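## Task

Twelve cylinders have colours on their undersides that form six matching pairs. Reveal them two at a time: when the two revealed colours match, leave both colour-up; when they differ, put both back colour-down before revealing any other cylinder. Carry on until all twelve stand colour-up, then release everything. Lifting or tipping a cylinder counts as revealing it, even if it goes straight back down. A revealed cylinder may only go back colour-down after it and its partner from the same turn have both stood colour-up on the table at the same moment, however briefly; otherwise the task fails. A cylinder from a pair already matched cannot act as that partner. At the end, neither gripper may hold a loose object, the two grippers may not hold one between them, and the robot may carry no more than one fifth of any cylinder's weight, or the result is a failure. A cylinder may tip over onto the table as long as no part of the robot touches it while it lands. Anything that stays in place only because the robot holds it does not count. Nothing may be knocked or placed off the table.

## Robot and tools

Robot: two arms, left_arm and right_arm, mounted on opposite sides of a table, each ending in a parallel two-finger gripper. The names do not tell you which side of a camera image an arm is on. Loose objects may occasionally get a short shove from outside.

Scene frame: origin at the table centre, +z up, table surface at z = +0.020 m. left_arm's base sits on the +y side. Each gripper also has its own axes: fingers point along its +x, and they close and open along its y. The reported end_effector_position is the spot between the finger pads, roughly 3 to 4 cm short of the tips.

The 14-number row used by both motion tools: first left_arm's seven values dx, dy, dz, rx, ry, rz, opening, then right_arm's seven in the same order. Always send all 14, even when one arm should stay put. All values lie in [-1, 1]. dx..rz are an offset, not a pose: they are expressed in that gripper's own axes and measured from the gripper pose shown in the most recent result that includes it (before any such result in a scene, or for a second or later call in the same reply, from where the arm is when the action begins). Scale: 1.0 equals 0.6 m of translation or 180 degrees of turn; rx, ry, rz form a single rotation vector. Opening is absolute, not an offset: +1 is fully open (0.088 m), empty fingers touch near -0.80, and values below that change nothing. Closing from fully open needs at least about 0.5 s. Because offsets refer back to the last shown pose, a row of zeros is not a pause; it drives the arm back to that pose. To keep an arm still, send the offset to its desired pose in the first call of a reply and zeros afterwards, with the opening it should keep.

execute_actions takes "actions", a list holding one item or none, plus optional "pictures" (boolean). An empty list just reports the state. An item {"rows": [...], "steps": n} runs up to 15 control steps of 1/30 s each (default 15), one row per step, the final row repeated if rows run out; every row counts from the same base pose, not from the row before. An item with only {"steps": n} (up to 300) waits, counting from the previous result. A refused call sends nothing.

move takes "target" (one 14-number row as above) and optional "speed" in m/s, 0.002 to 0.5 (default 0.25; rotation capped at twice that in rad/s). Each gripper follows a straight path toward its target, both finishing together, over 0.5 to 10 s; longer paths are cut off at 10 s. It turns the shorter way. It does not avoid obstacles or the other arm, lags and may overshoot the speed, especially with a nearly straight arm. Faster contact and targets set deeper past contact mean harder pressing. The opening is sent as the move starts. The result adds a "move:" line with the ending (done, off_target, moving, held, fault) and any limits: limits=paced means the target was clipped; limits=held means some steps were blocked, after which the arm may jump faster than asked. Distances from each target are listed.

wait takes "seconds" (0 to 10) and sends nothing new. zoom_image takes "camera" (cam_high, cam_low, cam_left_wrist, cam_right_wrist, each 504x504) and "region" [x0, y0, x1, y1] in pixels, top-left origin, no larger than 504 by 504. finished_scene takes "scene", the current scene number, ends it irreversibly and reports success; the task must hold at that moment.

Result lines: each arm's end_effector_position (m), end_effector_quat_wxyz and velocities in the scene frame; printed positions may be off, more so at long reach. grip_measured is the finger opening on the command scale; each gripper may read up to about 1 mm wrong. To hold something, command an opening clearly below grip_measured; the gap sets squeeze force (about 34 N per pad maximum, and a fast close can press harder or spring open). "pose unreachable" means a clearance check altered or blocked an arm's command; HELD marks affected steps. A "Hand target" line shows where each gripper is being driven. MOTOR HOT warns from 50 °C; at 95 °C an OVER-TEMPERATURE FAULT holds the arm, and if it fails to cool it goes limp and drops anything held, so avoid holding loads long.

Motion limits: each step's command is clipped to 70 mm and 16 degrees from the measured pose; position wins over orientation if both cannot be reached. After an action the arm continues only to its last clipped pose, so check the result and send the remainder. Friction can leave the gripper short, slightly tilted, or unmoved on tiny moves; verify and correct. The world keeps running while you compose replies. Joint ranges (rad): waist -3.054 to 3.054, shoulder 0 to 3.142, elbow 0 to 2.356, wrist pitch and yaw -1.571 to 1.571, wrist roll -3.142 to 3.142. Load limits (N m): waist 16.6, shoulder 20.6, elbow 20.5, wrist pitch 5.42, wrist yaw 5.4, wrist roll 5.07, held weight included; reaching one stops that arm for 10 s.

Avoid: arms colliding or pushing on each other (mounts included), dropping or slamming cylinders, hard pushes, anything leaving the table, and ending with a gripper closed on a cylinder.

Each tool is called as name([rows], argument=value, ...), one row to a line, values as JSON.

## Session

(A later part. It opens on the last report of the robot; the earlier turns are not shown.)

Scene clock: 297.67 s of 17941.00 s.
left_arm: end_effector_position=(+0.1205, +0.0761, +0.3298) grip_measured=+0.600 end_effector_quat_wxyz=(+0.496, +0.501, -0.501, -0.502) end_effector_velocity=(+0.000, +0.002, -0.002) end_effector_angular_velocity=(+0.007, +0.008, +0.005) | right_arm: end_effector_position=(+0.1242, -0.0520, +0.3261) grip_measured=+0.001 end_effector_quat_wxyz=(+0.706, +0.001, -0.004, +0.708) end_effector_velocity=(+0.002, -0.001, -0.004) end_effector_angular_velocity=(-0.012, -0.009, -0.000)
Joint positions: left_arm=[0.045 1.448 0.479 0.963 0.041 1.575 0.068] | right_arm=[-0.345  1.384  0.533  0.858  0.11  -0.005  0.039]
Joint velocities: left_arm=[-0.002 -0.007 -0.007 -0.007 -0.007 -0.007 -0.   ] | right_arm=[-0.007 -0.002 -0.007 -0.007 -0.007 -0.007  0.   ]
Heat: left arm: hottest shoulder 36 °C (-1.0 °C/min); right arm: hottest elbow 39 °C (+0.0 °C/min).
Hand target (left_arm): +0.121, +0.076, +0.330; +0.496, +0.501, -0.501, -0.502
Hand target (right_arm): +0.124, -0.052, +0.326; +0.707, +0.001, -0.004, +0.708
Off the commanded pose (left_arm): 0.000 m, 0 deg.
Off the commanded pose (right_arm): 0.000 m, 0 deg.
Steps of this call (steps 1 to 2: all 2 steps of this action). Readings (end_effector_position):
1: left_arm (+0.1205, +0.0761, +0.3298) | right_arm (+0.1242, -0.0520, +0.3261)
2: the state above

execute_actions(actions=[])

Scene clock: 328.97 s of 17941.00 s.
left_arm: end_effector_position=(+0.1205, +0.0762, +0.3293) grip_measured=+0.600 end_effector_quat_wxyz=(+0.496, +0.501, -0.501, -0.502) end_effector_velocity=(+0.000, +0.001, +0.002) end_effector_angular_velocity=(-0.007, +0.007, +0.005) | right_arm: end_effector_position=(+0.1242, -0.0521, +0.3252) grip_measured=+0.000 end_effector_quat_wxyz=(+0.706, +0.000, -0.003, +0.708) end_effector_velocity=(+0.004, -0.000, -0.002) end_effector_angular_velocity=(-0.007, -0.008, -0.015)
Joint positions: left_arm=[0.045 1.448 0.479 0.963 0.041 1.575 0.068] | right_arm=[-0.345  1.384  0.532  0.858  0.11  -0.005  0.039]
Joint velocities: left_arm=[-0.002 -0.002 -0.002  0.007 -0.007 -0.007 -0.   ] | right_arm=[-0.007 -0.002 -0.002 -0.007  0.007 -0.007 -0.   ]
Heat: left arm: hottest shoulder 34 °C (-3.0 °C/min); right arm: hottest elbow 39 °C (+0.0 °C/min).
Hand target (left_arm): +0.121, +0.076, +0.330; +0.496, +0.501, -0.501, -0.502
Hand target (right_arm): +0.124, -0.052, +0.326; +0.707, +0.001, -0.004, +0.708
Off the commanded pose (left_arm): 0.001 m, 0 deg.
Off the commanded pose (right_arm): 0.001 m, 0 deg.
Steps of this call (steps 1 to 939: nothing new was sent). Readings (end_effector_position):
1: left_arm (+0.1205, +0.0761, +0.3298) | right_arm (+0.1242, -0.0520, +0.3261)
2: left_arm (+0.1205, +0.0761, +0.3298) | right_arm (+0.1242, -0.0520, +0.3261)
4: left_arm (+0.1205, +0.0761, +0.3298) | right_arm (+0.1242, -0.0520, +0.3261)
8: left_arm (+0.1205, +0.0761, +0.3298) | right_arm (+0.1242, -0.0520, +0.3261)
939: the state above

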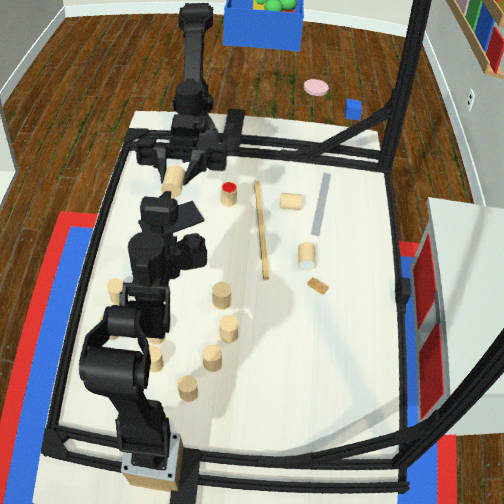

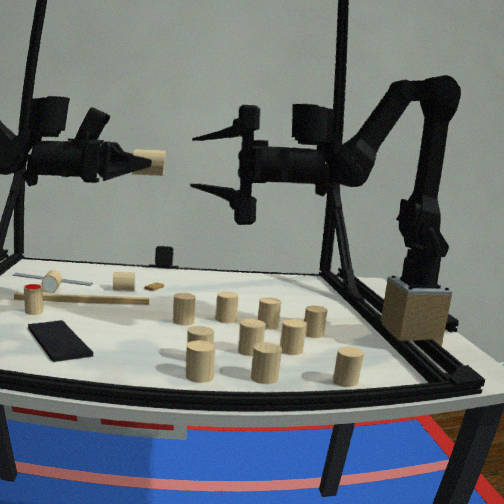

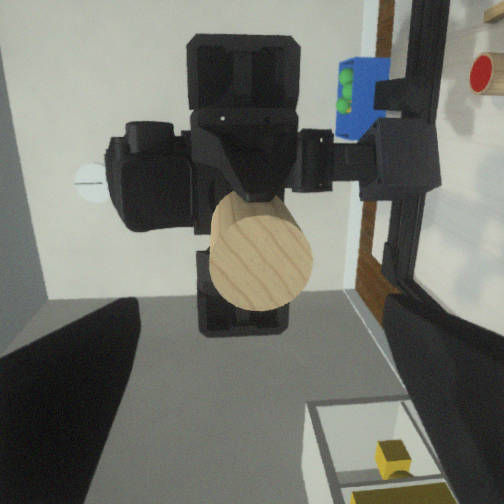

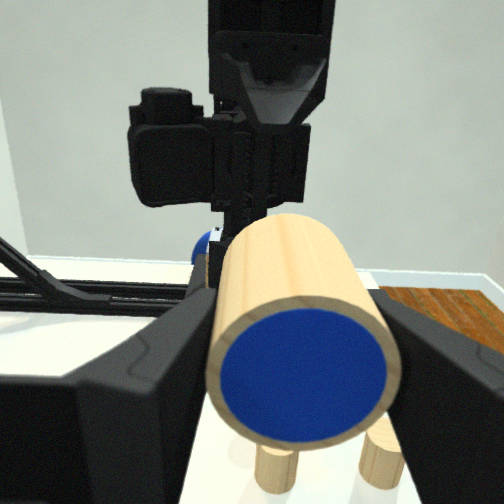

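move(target=[0.133,0.002,0.001,0,0,0.002,0.6,0,0,0.001,0,0,0,-0.4], speed=0.14)

Scene clock: 334.80 s of 17941.00 s.
left_arm: end_effector_position=(+0.1205, -0.0006, +0.3277) grip_measured=+0.600 end_effector_quat_wxyz=(+0.496, +0.501, -0.501, -0.502) end_effector_velocity=(+0.002, -0.001, -0.003) end_effector_angular_velocity=(+0.017, +0.008, +0.020) | right_arm: end_effector_position=(+0.1242, -0.0521, +0.3244) grip_measured=+0.000 end_effector_quat_wxyz=(+0.706, -0.001, -0.002, +0.708) end_effector_velocity=(+0.002, -0.000, -0.004) end_effector_angular_velocity=(-0.012, -0.023, -0.010)
Joint positions: left_arm=[0.036 1.741 0.77  0.966 0.033 1.575 0.068] | right_arm=[-0.345  1.384  0.532  0.854  0.11  -0.005  0.039]
Joint velocities: left_arm=[-0.002  0.002  0.007 -0.022 -0.022 -0.007 -0.   ] | right_arm=[-0.002  0.002 -0.002 -0.007  0.007 -0.022 -0.   ]
Heat: left arm: hottest shoulder 34 °C (-3.0 °C/min); right arm: hottest elbow 39 °C (+0.0 °C/min).
Hand target (left_arm): +0.120, -0.004, +0.329; +0.497, +0.500, -0.502, -0.501
Hand target (right_arm): +0.124, -0.052, +0.326; +0.706, +0.000, -0.003, +0.708
Off the commanded pose (left_arm): 0.004 m, 0 deg.
Off the commanded pose (right_arm): 0.001 m, 0 deg.
move: done

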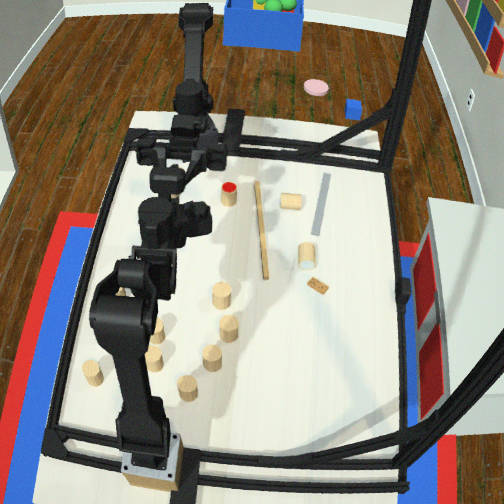

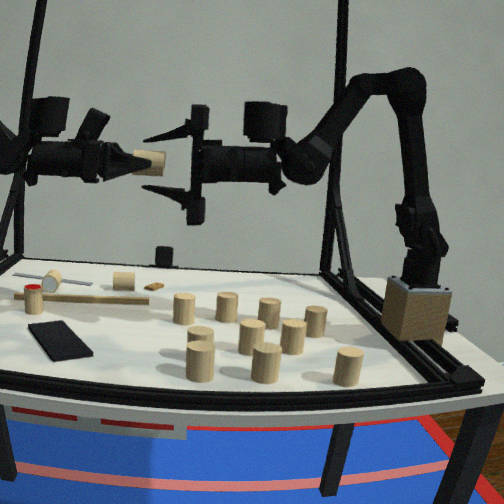

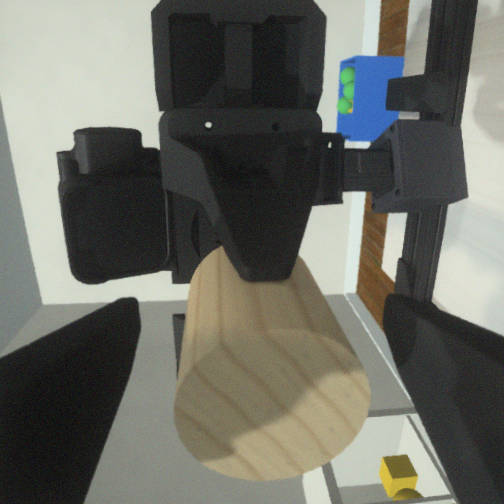

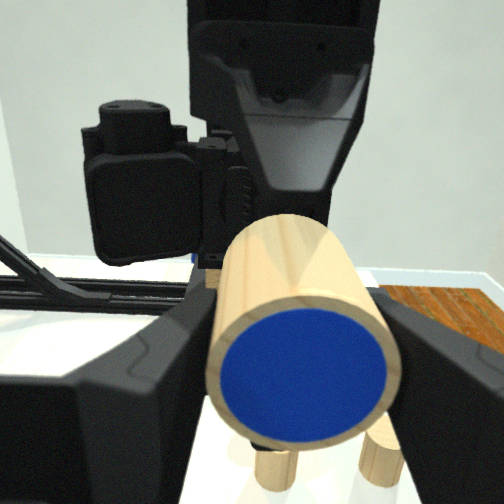

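execute_actions([
  {"rows":[[0,0,0,0,0,0,-0.4,0,0,0,0,0,0,-0.4]],"steps":7},
], pictures=false)

execute_actions([
  {"rows":[[0,0,0,0,0,0,-0.4,0,0,0,0,0,0,0.5],[0,0,0,0,0,0,-0.4,0,0,0,0,0,0,0.5],[0,0,0,0,0,0,-0.4,0,0,0,0,0,0,0.5],[-0.01,0,0,0,0,0,-0.4,-0.01,0,0,0,0,0,0.5],[-0.02,0,0,0,0,0,-0.4,-0.02,0,0,0,0,0,0.5],[-0.03,0,0,0,0,0,-0.4,-0.03,0,0,0,0,0,0.5],[-0.04,0,0,0,0,0,-0.4,-0.04,0,0,0,0,0,0.5],[-0.05,0,0,0,0,0,-0.4,-0.05,0,0,0,0,0,0.5]],"steps":8},
], pictures=false)

move(target=[-0.035,-0.322,-0.009,0,0,-0.498,-0.4,-0.285,0.152,-0.308,0,0.5,0,0.5], speed=0.4)

Scene clock: 344.40 s of 17941.00 s.
left_arm: end_effector_position=(+0.1204, -0.0011, +0.3275) grip_measured=+0.027 end_effector_quat_wxyz=(+0.496, +0.501, -0.501, -0.502) end_effector_velocity=(-0.002, +0.001, -0.005) end_effector_angular_velocity=(+0.022, +0.008, -0.010) | right_arm: end_effector_position=(+0.1242, -0.0521, +0.3238) grip_measured=+0.000 end_effector_quat_wxyz=(+0.706, -0.002, -0.001, +0.708) end_effector_velocity=(-0.002, -0.001, +0.000) end_effector_angular_velocity=(-0.002, -0.008, +0.020)
Joint positions: left_arm=[0.036 1.743 0.772 0.966 0.033 1.575 0.04 ] | right_arm=[-0.345  1.385  0.531  0.853  0.11  -0.005  0.039]
Joint velocities: left_arm=[-0.002 -0.002 -0.002 -0.022  0.007 -0.007  0.001] | right_arm=[-0.002 -0.007 -0.002 -0.007 -0.022 -0.007 -0.   ]
Heat: left arm: hottest shoulder 34 °C (-3.0 °C/min); right arm: hottest elbow 39 °C (+0.0 °C/min).
Hand target (left_arm): +0.121, -0.001, +0.328; +0.496, +0.501, -0.501, -0.502
Hand target (right_arm): +0.124, -0.052, +0.324; +0.706, -0.001, -0.002, +0.708
Off the commanded pose (left_arm): 0.001 m, 0 deg.
Off the commanded pose (right_arm): 0.001 m, 0 deg.
Steps of this call (steps 1 to 281: nothing new was sent; steps 282 to 288: all 7 steps of this action). Readings (end_effector_position):
282: left_arm (+0.1204, -0.0011, +0.3275) | right_arm (+0.1242, -0.0521, +0.3241)
283: left_arm (+0.1204, -0.0011, +0.3275) | right_arm (+0.1242, -0.0521, +0.3241)
285: left_arm (+0.1204, -0.0011, +0.3275) | right_arm (+0.1242, -0.0521, +0.3241)
288: the state above

Scene clock: 344.67 s of 17941.00 s.
left_arm: end_effector_position=(+0.1201, +0.0120, +0.3217) grip_measured=+0.027 end_effector_quat_wxyz=(+0.492, +0.505, -0.497, -0.506) end_effector_velocity=(-0.004, +0.142, -0.024) end_effector_angular_velocity=(+0.056, +0.009, +0.005) | right_arm: end_effector_position=(+0.1243, -0.0643, +0.3230) grip_measured=+0.476 end_effector_quat_wxyz=(+0.706, -0.003, -0.001, +0.708) end_effector_velocity=(-0.001, -0.140, -0.009) end_effector_angular_velocity=(-0.017, -0.010, +0.005)
Joint positions: left_arm=[0.036 1.706 0.714 0.971 0.033 1.575 0.04 ] | right_arm=[-0.34   1.33   0.49   0.836  0.114 -0.005  0.062]
Joint velocities: left_arm=[-0.002 -0.442 -0.593  0.095 -0.007 -0.007 -0.   ] | right_arm=[ 0.071 -0.632 -0.466 -0.183  0.066 -0.007  0.018]
Heat: left arm: hottest shoulder 34 °C (-3.0 °C/min); right arm: hottest elbow 39 °C (+0.0 °C/min).
Hand target (left_arm): +0.120, +0.027, +0.327; +0.496, +0.501, -0.501, -0.502
Hand target (right_arm): +0.124, -0.079, +0.323; +0.706, -0.001, -0.002, +0.708
Off the commanded pose (left_arm): 0.018 m, 1 deg.
Off the commanded pose (right_arm): 0.018 m, 0 deg.
Steps of this call (steps 1 to 8: all 8 steps of this action). Readings (end_effector_position):
1: left_arm (+0.1204, -0.0011, +0.3275) | right_arm (+0.1242, -0.0521, +0.3238)
2: left_arm (+0.1204, -0.0011, +0.3275) | right_arm (+0.1242, -0.0521, +0.3238)
4: left_arm (+0.1204, -0.0007, +0.3269) | right_arm (+0.1241, -0.0523, +0.3238)
8: the state above

Scene clock: 347.67 s of 17941.00 s.
left_arm: end_effector_position=(+0.1249, +0.0509, +0.1297) grip_measured=+0.023 end_effector_quat_wxyz=(-0.005, +0.707, +0.003, -0.707) end_effector_velocity=(+0.002, +0.006, -0.001) end_effector_angular_velocity=(+0.027, -0.021, +0.019) | right_arm: end_effector_position=(+0.0359, -0.2491, +0.1375) grip_measured=+0.500 end_effector_quat_wxyz=(+0.502, -0.498, +0.503, +0.497) end_effector_velocity=(-0.001, -0.000, -0.002) end_effector_angular_velocity=(-0.006, +0.005, +0.005)
Joint positions: left_arm=[ 0.038  2.256  1.637 -0.962 -0.001  1.602  0.04 ] | right_arm=[ 0.075  1.518  0.792 -0.848  0.     0.542  0.064]
Joint velocities: left_arm=[-0.002  0.002 -0.002 -0.022 -0.022 -0.022 -0.   ] | right_arm=[-0.002  0.007 -0.002  0.007 -0.007 -0.007 -0.   ]
Heat: left arm: hottest shoulder 34 °C (-2.0 °C/min); right arm: hottest elbow 39 °C (+0.0 °C/min).
Hand target (left_arm): +0.126, +0.049, +0.129; -0.004, +0.709, +0.003, -0.706
Hand target (right_arm): +0.034, -0.248, +0.138; +0.501, -0.499, +0.504, +0.497
Off the commanded pose (left_arm): 0.003 m, 0 deg.
Off the commanded pose (right_arm): 0.002 m, 1 deg.
move: done

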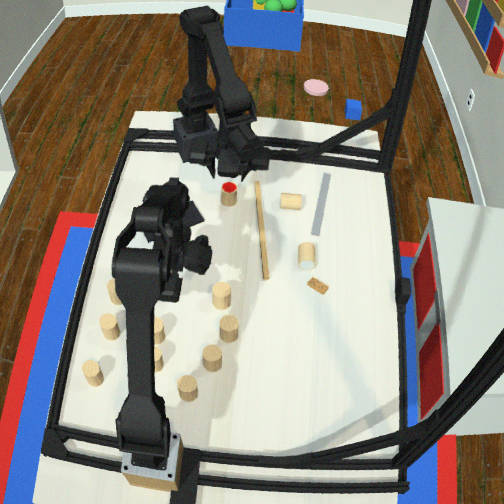

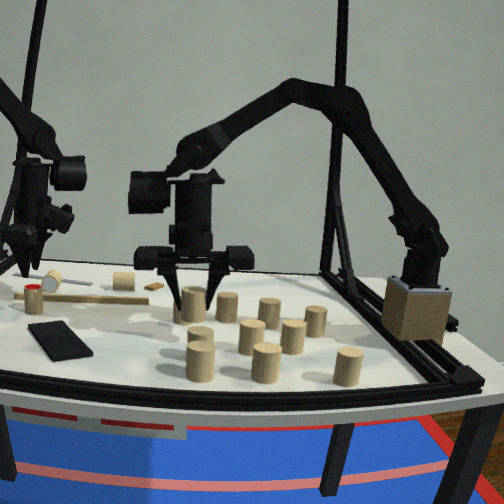

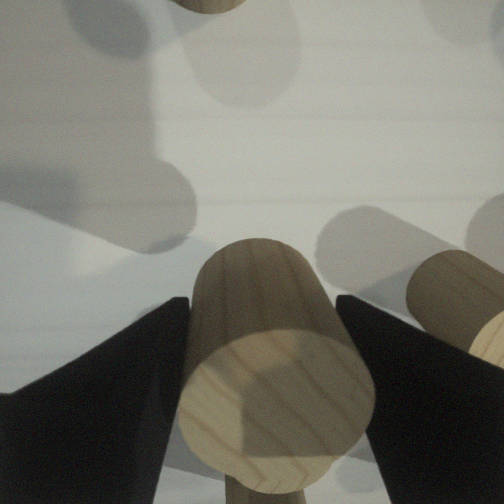

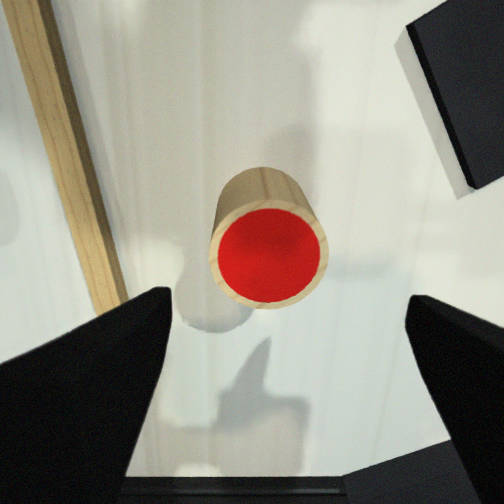

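move(target=[0.083,0,0,0,0,0.003,-0.4,0.103,0.005,-0.001,0,0.003,0,0.5], speed=0.09)

execute_actions([
  {"rows":[[0,0,0,0,0,0,0.5,0,0,0,0,0,0,-0.4]],"steps":7},
], pictures=false)

execute_actions([
  {"rows":[[-0.015,0,0,0,0,0,0.5,-0.015,0,0,0,0,0,-0.4],[-0.03,0,0,0,0,0,0.5,-0.03,0,0,0,0,0,-0.4],[-0.045,0,0,0,0,0,0.5,-0.045,0,0,0,0,0,-0.4],[-0.06,0,0,0,0,0,0.5,-0.06,0,0,0,0,0,-0.4],[-0.075,0,0,0,0,0,0.5,-0.075,0,0,0,0,0,-0.4],[-0.09,0,0,0,0,0,0.5,-0.09,0,0,0,0,0,-0.4],[-0.105,0,0,0,0,0,0.5,-0.105,0,0,0,0,0,-0.4],[-0.12,0,0,0,0,0,0.5,-0.12,0,0,0,0,0,-0.4]],"steps":10},
], pictures=false)

move(target=[-0.29,-0.055,0.004,0,0,0.499,0.6,-0.295,-0.158,0.323,0,-0.499,0,-0.4], speed=0.4)

execute_actions([
  {"rows":[[0,0,0,0,0,0,0.6,0,0,0,0,0,0,-0.4]],"steps":2},
], pictures=false)

Scene clock: 360.70 s of 17941.00 s.
left_arm: end_effector_position=(+0.1252, +0.0485, +0.0850) grip_measured=+0.011 end_effector_quat_wxyz=(+0.003, +0.708, -0.005, -0.707) end_effector_velocity=(-0.000, +0.007, -0.001) end_effector_angular_velocity=(+0.027, -0.006, +0.020) | right_arm: end_effector_position=(+0.0327, -0.2460, +0.0795) grip_measured=+0.500 end_effector_quat_wxyz=(+0.503, -0.496, +0.502, +0.499) end_effector_velocity=(-0.001, -0.003, -0.003) end_effector_angular_velocity=(-0.017, +0.015, +0.005)
Joint positions: left_arm=[ 0.038  2.325  1.561 -0.795 -0.001  1.602  0.04 ] | right_arm=[ 0.079  1.683  0.679 -0.562 -0.001  0.546  0.064]
Joint velocities: left_arm=[-0.002 -0.002 -0.007 -0.022 -0.007 -0.022 -0.   ] | right_arm=[-0.002  0.007 -0.007  0.007 -0.022 -0.007 -0.   ]
Heat: left arm: hottest shoulder 36 °C (+1.0 °C/min); right arm: hottest elbow 39 °C (+0.0 °C/min).
Hand target (left_arm): +0.125, +0.052, +0.080; -0.001, +0.707, -0.001, -0.707
Hand target (right_arm): +0.034, -0.250, +0.076; +0.500, -0.501, +0.505, +0.494
Off the commanded pose (left_arm): 0.006 m, 1 deg.
Off the commanded pose (right_arm): 0.005 m, 1 deg.
move: done

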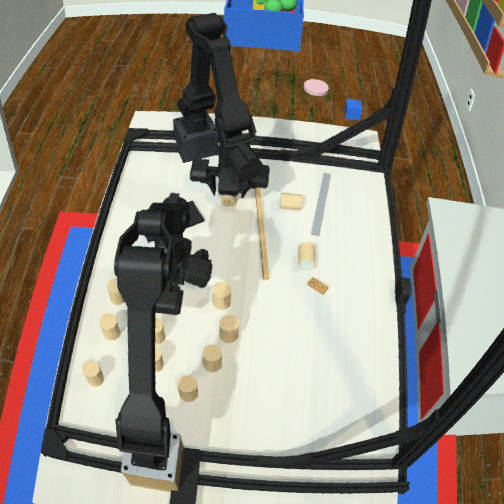

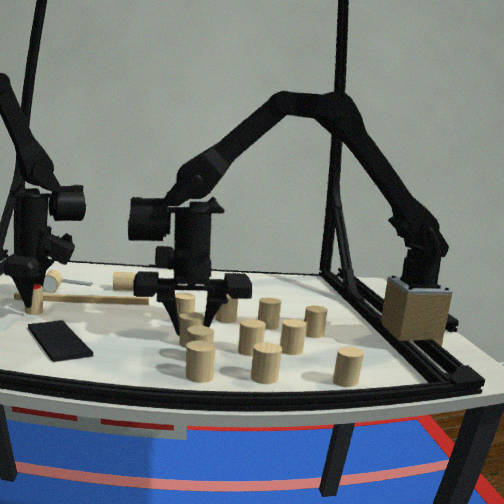

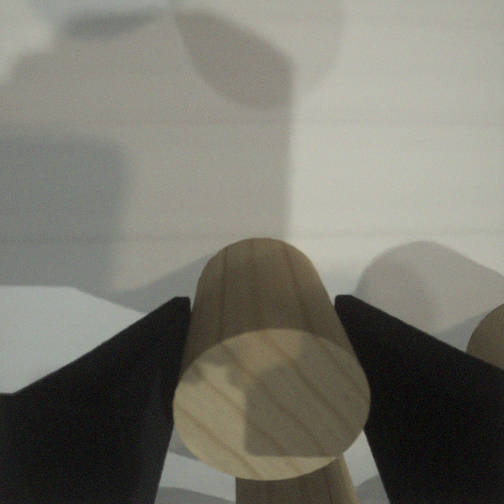

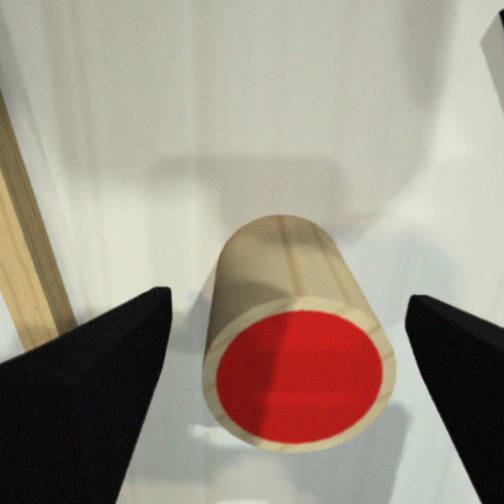

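Scene clock: 360.93 s of 17941.00 s.
left_arm: end_effector_position=(+0.1252, +0.0485, +0.0850) grip_measured=+0.416 end_effector_quat_wxyz=(+0.003, +0.708, -0.005, -0.707) end_effector_velocity=(-0.000, +0.004, -0.001) end_effector_angular_velocity=(+0.012, -0.007, +0.020) | right_arm: end_effector_position=(+0.0327, -0.2462, +0.0795) grip_measured=+0.002 end_effector_quat_wxyz=(+0.502, -0.496, +0.503, +0.499) end_effector_velocity=(+0.003, -0.004, +0.001) end_effector_angular_velocity=(-0.011, -0.015, +0.024)
Joint positions: left_arm=[ 0.038  2.325  1.561 -0.795 -0.001  1.602  0.059] | right_arm=[ 0.079  1.683  0.679 -0.563 -0.002  0.547  0.039]
Joint velocities: left_arm=[-0.002 -0.002 -0.007 -0.007 -0.007 -0.022  0.175] | right_arm=[ 0.002 -0.007 -0.002 -0.022  0.007 -0.022 -0.   ]
Heat: left arm: hottest shoulder 37 °C (+2.0 °C/min); right arm: hottest elbow 39 °C (+0.0 °C/min).
Hand target (left_arm): +0.125, +0.049, +0.085; +0.003, +0.708, -0.005, -0.707
Hand target (right_arm): +0.033, -0.246, +0.080; +0.503, -0.495, +0.502, +0.499
Off the commanded pose (left_arm): 0.000 m, 0 deg.
Off the commanded pose (right_arm): 0.000 m, 0 deg.
Steps of this call (steps 1 to 7: all 7 steps of this action). Readings (end_effector_position):
1: left_arm (+0.1252, +0.0485, +0.0850) | right_arm (+0.0327, -0.2460, +0.0795)
2: left_arm (+0.1252, +0.0485, +0.0850) | right_arm (+0.0327, -0.2460, +0.0795)
4: left_arm (+0.1252, +0.0485, +0.0850) | right_arm (+0.0326, -0.2460, +0.0795)
7: the state above

Scene clock: 361.27 s of 17941.00 s.
left_arm: end_effector_position=(+0.1250, +0.0543, +0.1353) grip_measured=+0.497 end_effector_quat_wxyz=(-0.005, +0.707, +0.004, -0.707) end_effector_velocity=(+0.002, -0.070, +0.237) end_effector_angular_velocity=(-0.373, -0.018, +0.005) | right_arm: end_effector_position=(+0.0340, -0.2484, +0.1327) grip_measured=+0.002 end_effector_quat_wxyz=(+0.501, -0.500, +0.504, +0.495) end_effector_velocity=(-0.029, +0.048, +0.191) end_effector_angular_velocity=(+0.233, +0.147, +0.019)
Joint positions: left_arm=[ 0.038  2.237  1.629 -0.975 -0.001  1.602  0.063] | right_arm=[ 0.079  1.539  0.79  -0.83  -0.002  0.547  0.039]
Joint velocities: left_arm=[-0.002 -0.383  0.364 -0.374 -0.007 -0.007  0.001] | right_arm=[-0.002 -0.427  0.457 -0.608 -0.007 -0.022 -0.   ]
Heat: left arm: hottest shoulder 37 °C (+2.0 °C/min); right arm: hottest elbow 39 °C (+0.0 °C/min).
Hand target (left_arm): +0.125, +0.050, +0.156; +0.004, +0.708, -0.005, -0.707
Hand target (right_arm): +0.033, -0.247, +0.149; +0.503, -0.495, +0.503, +0.500
Off the commanded pose (left_arm): 0.022 m, 1 deg.
Off the commanded pose (right_arm): 0.019 m, 1 deg.
Steps of this call (steps 1 to 10: all 10 steps of this action). Readings (end_effector_position):
1: left_arm (+0.1251, +0.0490, +0.0850) | right_arm (+0.0331, -0.2468, +0.0798)
2: left_arm (+0.1251, +0.0506, +0.0860) | right_arm (+0.0342, -0.2487, +0.0816)
4: left_arm (+0.1249, +0.0559, +0.0916) | right_arm (+0.0368, -0.2531, +0.0892)
8: left_arm (+0.1249, +0.0576, +0.1187) | right_arm (+0.0357, -0.2512, +0.1182)
10: the state above

Scene clock: 364.20 s of 17941.00 s.
left_arm: end_effector_position=(+0.1216, +0.0842, +0.3335) grip_measured=+0.600 end_effector_quat_wxyz=(+0.501, +0.496, -0.506, -0.497) end_effector_velocity=(-0.002, +0.000, +0.003) end_effector_angular_velocity=(-0.017, +0.021, -0.020) | right_arm: end_effector_position=(+0.1275, -0.0545, +0.3270) grip_measured=+0.001 end_effector_quat_wxyz=(+0.707, -0.003, -0.003, +0.707) end_effector_velocity=(+0.002, +0.001, -0.002) end_effector_angular_velocity=(-0.002, -0.008, -0.000)
Joint positions: left_arm=[0.051 1.413 0.45  0.976 0.048 1.574 0.068] | right_arm=[-0.357  1.363  0.529  0.834  0.099 -0.008  0.039]
Joint velocities: left_arm=[ 0.002  0.002 -0.002  0.022  0.022 -0.022 -0.   ] | right_arm=[-0.007  0.007 -0.002  0.007 -0.007 -0.007  0.   ]
Heat: left arm: hottest shoulder 37 °C (+2.0 °C/min); right arm: hottest elbow 39 °C (+0.0 °C/min).
Hand target (left_arm): +0.122, +0.085, +0.329; +0.499, +0.498, -0.503, -0.501
Hand target (right_arm): +0.128, -0.054, +0.321; +0.706, -0.008, -0.000, +0.708
Off the commanded pose (left_arm): 0.007 m, 1 deg.
Off the commanded pose (right_arm): 0.008 m, 1 deg.
move: done

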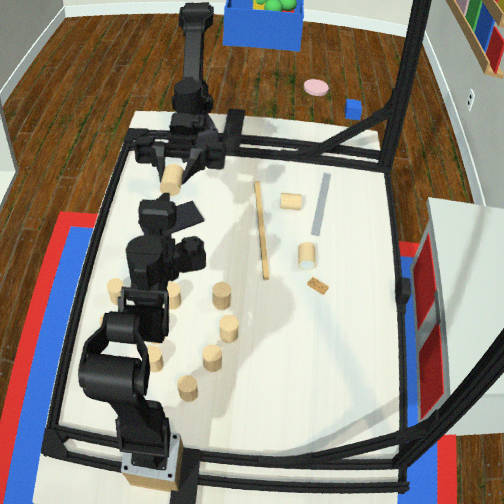

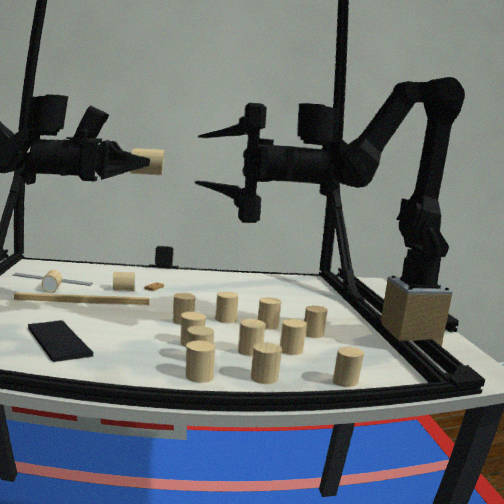

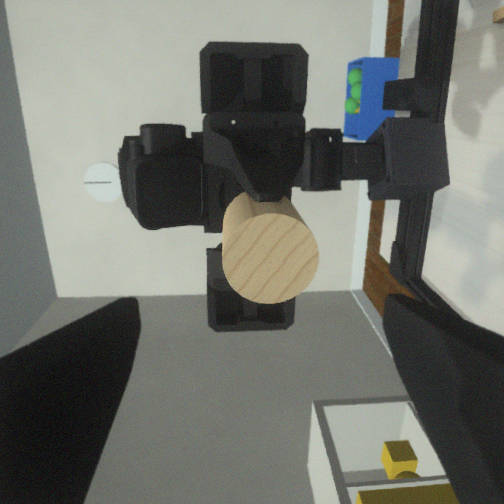

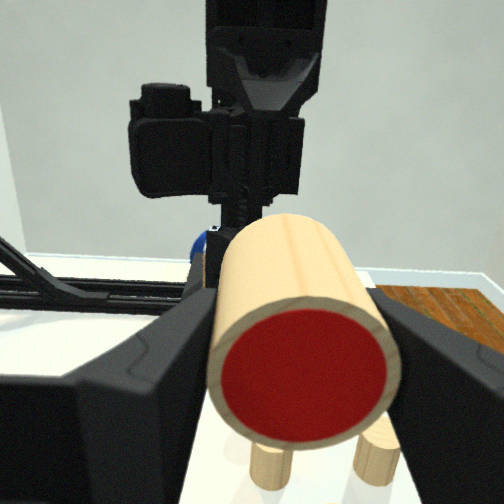

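Scene clock: 364.27 s of 17941.00 s.
left_arm: end_effector_position=(+0.1216, +0.0842, +0.3333) grip_measured=+0.600 end_effector_quat_wxyz=(+0.500, +0.496, -0.506, -0.497) end_effector_velocity=(+0.000, +0.001, -0.002) end_effector_angular_velocity=(+0.007, +0.008, +0.005) | right_arm: end_effector_position=(+0.1275, -0.0545, +0.3270) grip_measured=+0.001 end_effector_quat_wxyz=(+0.707, -0.003, -0.003, +0.707) end_effector_velocity=(+0.000, -0.002, -0.006) end_effector_angular_velocity=(-0.017, -0.024, +0.005)
Joint positions: left_arm=[0.051 1.414 0.45  0.976 0.048 1.574 0.068] | right_arm=[-0.357  1.363  0.529  0.834  0.099 -0.008  0.039]
Joint velocities: left_arm=[-0.002 -0.002 -0.002 -0.007 -0.007 -0.007 -0.   ] | right_arm=[-0.002 -0.002 -0.012 -0.007 -0.007 -0.022 -0.   ]
Heat: left arm: hottest shoulder 37 °C (+2.0 °C/min); right arm: hottest elbow 39 °C (+0.0 °C/min).
Hand target (left_arm): +0.122, +0.084, +0.333; +0.500, +0.496, -0.506, -0.497
Hand target (right_arm): +0.128, -0.054, +0.327; +0.707, -0.003, -0.003, +0.707
Off the commanded pose (left_arm): 0.000 m, 0 deg.
Off the commanded pose (right_arm): 0.000 m, 0 deg.
Steps of this call (steps 1 to 2: all 2 steps of this action). Readings (end_effector_position):
1: left_arm (+0.1216, +0.0842, +0.3333) | right_arm (+0.1275, -0.0545, +0.3270)
2: the state above

move(target=[0.150,-0.004,-0.004,0,0,-0.003,0.6,0,0,0.001,0,0,0,-0.4], speed=0.14)

Scene clock: 369.57 s of 17941.00 s.
left_arm: end_effector_position=(+0.1245, -0.0028, +0.3299) grip_measured=+0.600 end_effector_quat_wxyz=(+0.497, +0.500, -0.502, -0.501) end_effector_velocity=(-0.000, -0.001, +0.005) end_effector_angular_velocity=(-0.022, +0.021, +0.005) | right_arm: end_effector_position=(+0.1275, -0.0545, +0.3259) grip_measured=+0.000 end_effector_quat_wxyz=(+0.707, -0.004, -0.002, +0.707) end_effector_velocity=(-0.000, +0.000, +0.000) end_effector_angular_velocity=(-0.002, -0.022, +0.005)
Joint positions: left_arm=[0.048 1.744 0.781 0.962 0.046 1.574 0.068] | right_arm=[-0.357  1.364  0.529  0.831  0.099 -0.008  0.039]
Joint velocities: left_arm=[-0.002  0.002  0.002  0.022 -0.007 -0.022  0.   ] | right_arm=[-0.002 -0.002  0.002 -0.007 -0.007 -0.022 -0.   ]
Heat: left arm: hottest shoulder 36 °C (+1.0 °C/min); right arm: hottest elbow 39 °C (+0.0 °C/min).
Hand target (left_arm): +0.124, -0.006, +0.331; +0.498, +0.499, -0.503, -0.500
Hand target (right_arm): +0.128, -0.054, +0.327; +0.707, -0.003, -0.003, +0.707
Off the commanded pose (left_arm): 0.004 m, 0 deg.
Off the commanded pose (right_arm): 0.002 m, 0 deg.
move: done

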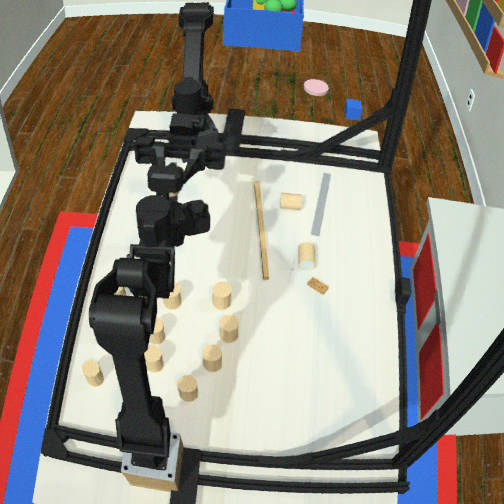

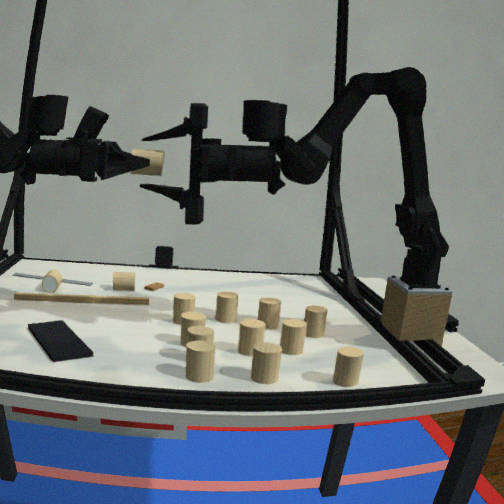

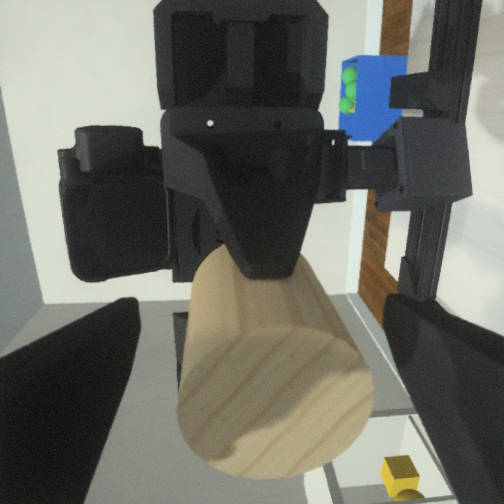

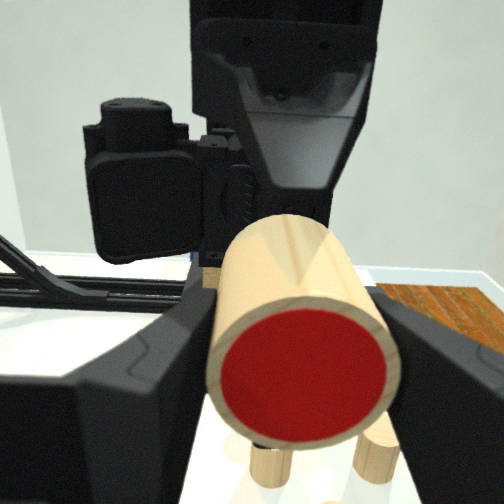

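execute_actions([
  {"rows":[[0,0,0,0,0,0,-0.4,0,0,0,0,0,0,-0.4]],"steps":7},
], pictures=false)

execute_actions([
  {"rows":[[0,0,0,0,0,0,-0.4,0,0,0,0,0,0,0.5],[0,0,0,0,0,0,-0.4,0,0,0,0,0,0,0.5],[0,0,0,0,0,0,-0.4,0,0,0,0,0,0,0.5],[-0.01,0,0,0,0,0,-0.4,-0.01,0,0,0,0,0,0.5],[-0.02,0,0,0,0,0,-0.4,-0.02,0,0,0,0,0,0.5],[-0.03,0,0,0,0,0,-0.4,-0.03,0,0,0,0,0,0.5],[-0.04,0,0,0,0,0,-0.4,-0.04,0,0,0,0,0,0.5],[-0.05,0,0,0,0,0,-0.4,-0.05,0,0,0,0,0,0.5]],"steps":8},
], pictures=false)

move(target=[-0.12,-0.29,0.09,0,0,-0.498,-0.4,-0.11,0,0.006,0,-0.003,0,0.5], speed=0.4)

move(target=[0.123,0,0,0,0,0.002,-0.4,0,0,0.002,0,0,0,0.5], speed=0.1)

Scene clock: 383.37 s of 17941.00 s.
left_arm: end_effector_position=(+0.1243, -0.0034, +0.3296) grip_measured=+0.028 end_effector_quat_wxyz=(+0.497, +0.500, -0.502, -0.501) end_effector_velocity=(-0.000, +0.001, -0.001) end_effector_angular_velocity=(+0.007, +0.008, +0.005) | right_arm: end_effector_position=(+0.1275, -0.0545, +0.3255) grip_measured=+0.000 end_effector_quat_wxyz=(+0.707, -0.005, -0.001, +0.707) end_effector_velocity=(-0.002, -0.001, +0.001) end_effector_angular_velocity=(+0.007, +0.008, +0.019)
Joint positions: left_arm=[0.048 1.747 0.784 0.961 0.046 1.575 0.04 ] | right_arm=[-0.357  1.364  0.529  0.83   0.099 -0.008  0.039]
Joint velocities: left_arm=[-0.002 -0.002 -0.002 -0.007 -0.007 -0.007 -0.   ] | right_arm=[-0.002 -0.002 -0.002  0.007 -0.022  0.007 -0.   ]
Heat: left arm: hottest shoulder 36 °C (+2.0 °C/min); right arm: hottest elbow 39 °C (+0.0 °C/min).
Hand target (left_arm): +0.124, -0.003, +0.330; +0.497, +0.500, -0.502, -0.501
Hand target (right_arm): +0.128, -0.055, +0.326; +0.707, -0.005, -0.002, +0.707
Off the commanded pose (left_arm): 0.001 m, 0 deg.
Off the commanded pose (right_arm): 0.000 m, 0 deg.
Steps of this call (steps 1 to 407: nothing new was sent; steps 408 to 414: all 7 steps of this action). Readings (end_effector_position):
408: left_arm (+0.1243, -0.0034, +0.3296) | right_arm (+0.1275, -0.0545, +0.3257)
409: left_arm (+0.1243, -0.0034, +0.3296) | right_arm (+0.1275, -0.0545, +0.3257)
411: left_arm (+0.1243, -0.0034, +0.3296) | right_arm (+0.1275, -0.0545, +0.3257)
414: the state above

Scene clock: 383.63 s of 17941.00 s.
left_arm: end_effector_position=(+0.1238, +0.0097, +0.3237) grip_measured=+0.027 end_effector_quat_wxyz=(+0.493, +0.504, -0.498, -0.505) end_effector_velocity=(-0.003, +0.142, -0.027) end_effector_angular_velocity=(+0.071, +0.010, +0.010) | right_arm: end_effector_position=(+0.1277, -0.0666, +0.3248) grip_measured=+0.477 end_effector_quat_wxyz=(+0.706, -0.006, -0.000, +0.708) end_effector_velocity=(+0.001, -0.139, -0.007) end_effector_angular_velocity=(-0.012, -0.024, -0.005)
Joint positions: left_arm=[0.048 1.711 0.727 0.966 0.046 1.575 0.04 ] | right_arm=[-0.353  1.308  0.489  0.811  0.102 -0.008  0.062]
Joint velocities: left_arm=[ 0.002 -0.442 -0.593  0.081 -0.007 -0.007 -0.003] | right_arm=[ 0.061 -0.642 -0.457 -0.198  0.066 -0.022  0.017]
Heat: left arm: hottest shoulder 36 °C (+2.0 °C/min); right arm: hottest elbow 39 °C (+0.0 °C/min).
Hand target (left_arm): +0.124, +0.024, +0.329; +0.497, +0.500, -0.502, -0.501
Hand target (right_arm): +0.127, -0.082, +0.325; +0.707, -0.005, -0.002, +0.708
Off the commanded pose (left_arm): 0.018 m, 1 deg.
Off the commanded pose (right_arm): 0.018 m, 0 deg.
Steps of this call (steps 1 to 8: all 8 steps of this action). Readings (end_effector_position):
1: left_arm (+0.1243, -0.0034, +0.3296) | right_arm (+0.1275, -0.0545, +0.3255)
2: left_arm (+0.1243, -0.0034, +0.3296) | right_arm (+0.1275, -0.0545, +0.3255)
4: left_arm (+0.1243, -0.0030, +0.3290) | right_arm (+0.1275, -0.0547, +0.3256)
8: the state above

Scene clock: 386.60 s of 17941.00 s.
left_arm: end_effector_position=(+0.0722, +0.0992, +0.1506) grip_measured=+0.024 end_effector_quat_wxyz=(-0.004, +0.709, +0.002, -0.705) end_effector_velocity=(+0.000, +0.003, -0.001) end_effector_angular_velocity=(+0.011, -0.009, +0.005) | right_arm: end_effector_position=(+0.1272, -0.1428, +0.3324) grip_measured=+0.500 end_effector_quat_wxyz=(+0.706, +0.001, -0.006, +0.708) end_effector_velocity=(-0.000, -0.001, +0.000) end_effector_angular_velocity=(+0.007, -0.006, +0.005)
Joint positions: left_arm=[-0.101  2.059  1.406 -0.927 -0.004  1.463  0.04 ] | right_arm=[-0.301  0.859  0.299  0.569  0.153 -0.008  0.064]
Joint velocities: left_arm=[-0.002  0.002 -0.002 -0.007 -0.007 -0.007 -0.   ] | right_arm=[-0.002 -0.007 -0.007  0.007 -0.007 -0.007 -0.   ]
Heat: left arm: hottest shoulder 36 °C (+2.0 °C/min); right arm: hottest elbow 39 °C (+0.0 °C/min).
Hand target (left_arm): +0.070, +0.097, +0.151; -0.003, +0.708, +0.002, -0.706
Hand target (right_arm): +0.127, -0.145, +0.329; +0.706, -0.001, -0.005, +0.708
Off the commanded pose (left_arm): 0.003 m, 0 deg.
Off the commanded pose (right_arm): 0.004 m, 0 deg.
move: done

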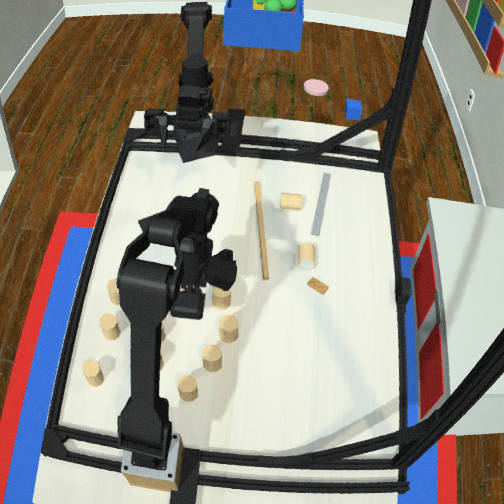

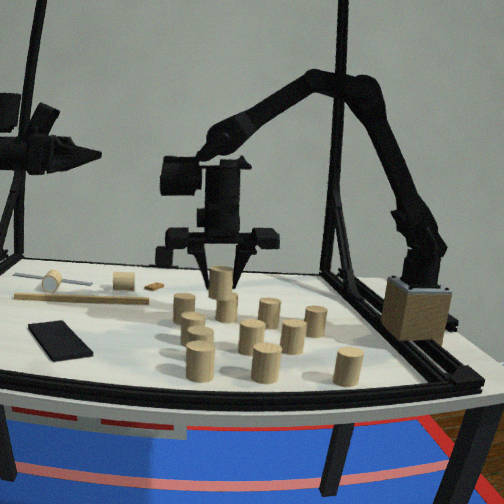

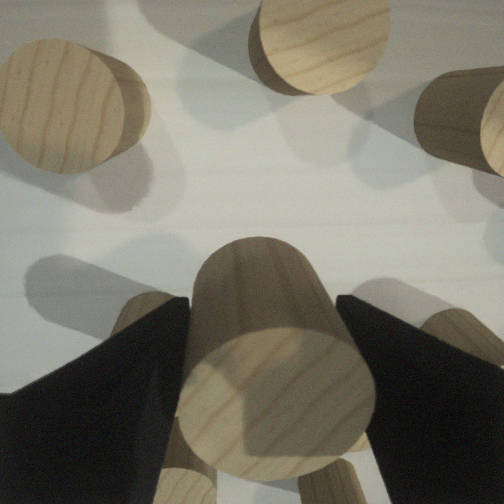

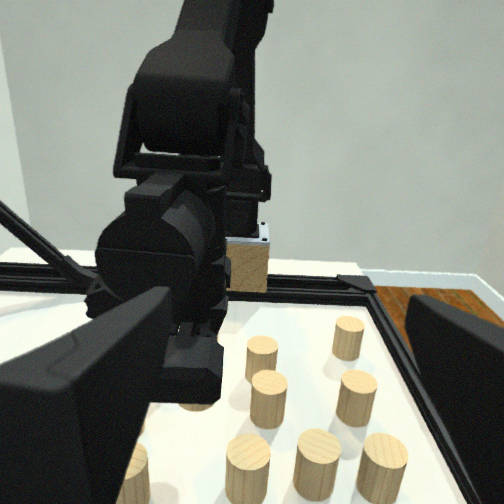

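Scene clock: 387.70 s of 17941.00 s.
left_arm: end_effector_position=(+0.0720, +0.0976, +0.0811) grip_measured=+0.023 end_effector_quat_wxyz=(+0.002, +0.708, -0.003, -0.706) end_effector_velocity=(+0.005, +0.002, +0.000) end_effector_angular_velocity=(+0.003, -0.037, +0.020) | right_arm: end_effector_position=(+0.1272, -0.1428, +0.3312) grip_measured=+0.500 end_effector_quat_wxyz=(+0.706, -0.001, -0.004, +0.708) end_effector_velocity=(-0.004, -0.001, +0.005) end_effector_angular_velocity=(+0.017, -0.005, +0.024)
Joint positions: left_arm=[-0.101  2.187  1.296 -0.673 -0.004  1.463  0.04 ] | right_arm=[-0.301  0.859  0.299  0.563  0.153 -0.008  0.064]
Joint velocities: left_arm=[-0.002 -0.002 -0.002 -0.007 -0.037 -0.022 -0.   ] | right_arm=[ 0.002 -0.007  0.002  0.007 -0.022 -0.007 -0.   ]
Heat: left arm: hottest shoulder 36 °C (+2.0 °C/min); right arm: hottest elbow 39 °C (+0.0 °C/min).
Hand target (left_arm): +0.073, +0.100, +0.077; -0.002, +0.709, -0.000, -0.705
Hand target (right_arm): +0.127, -0.143, +0.334; +0.706, +0.001, -0.006, +0.708
Off the commanded pose (left_arm): 0.005 m, 1 deg.
Off the commanded pose (right_arm): 0.002 m, 0 deg.
move: done

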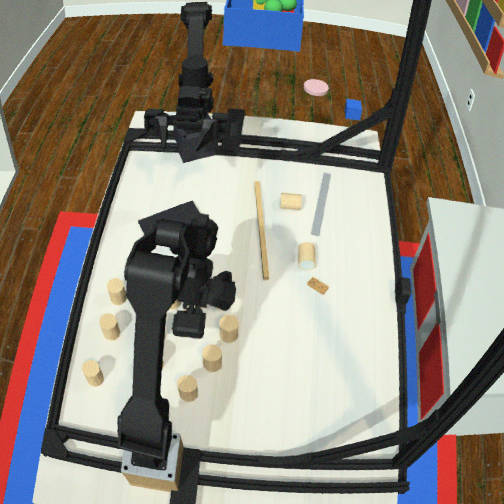

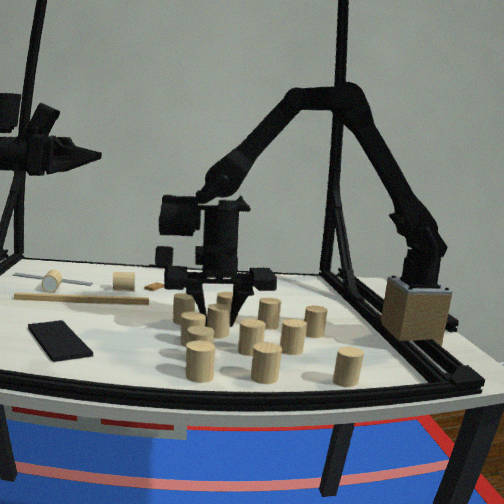

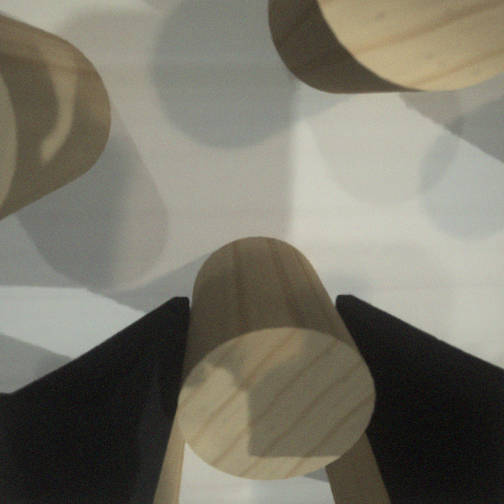

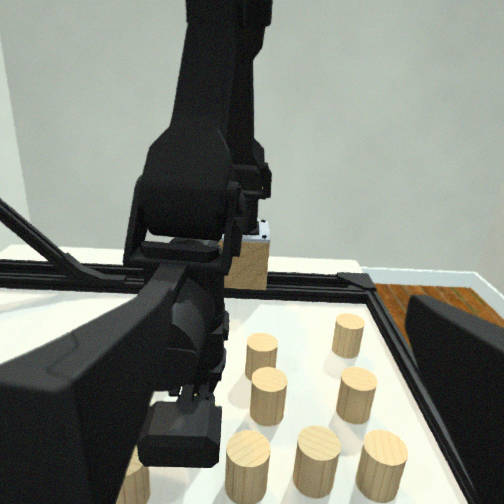

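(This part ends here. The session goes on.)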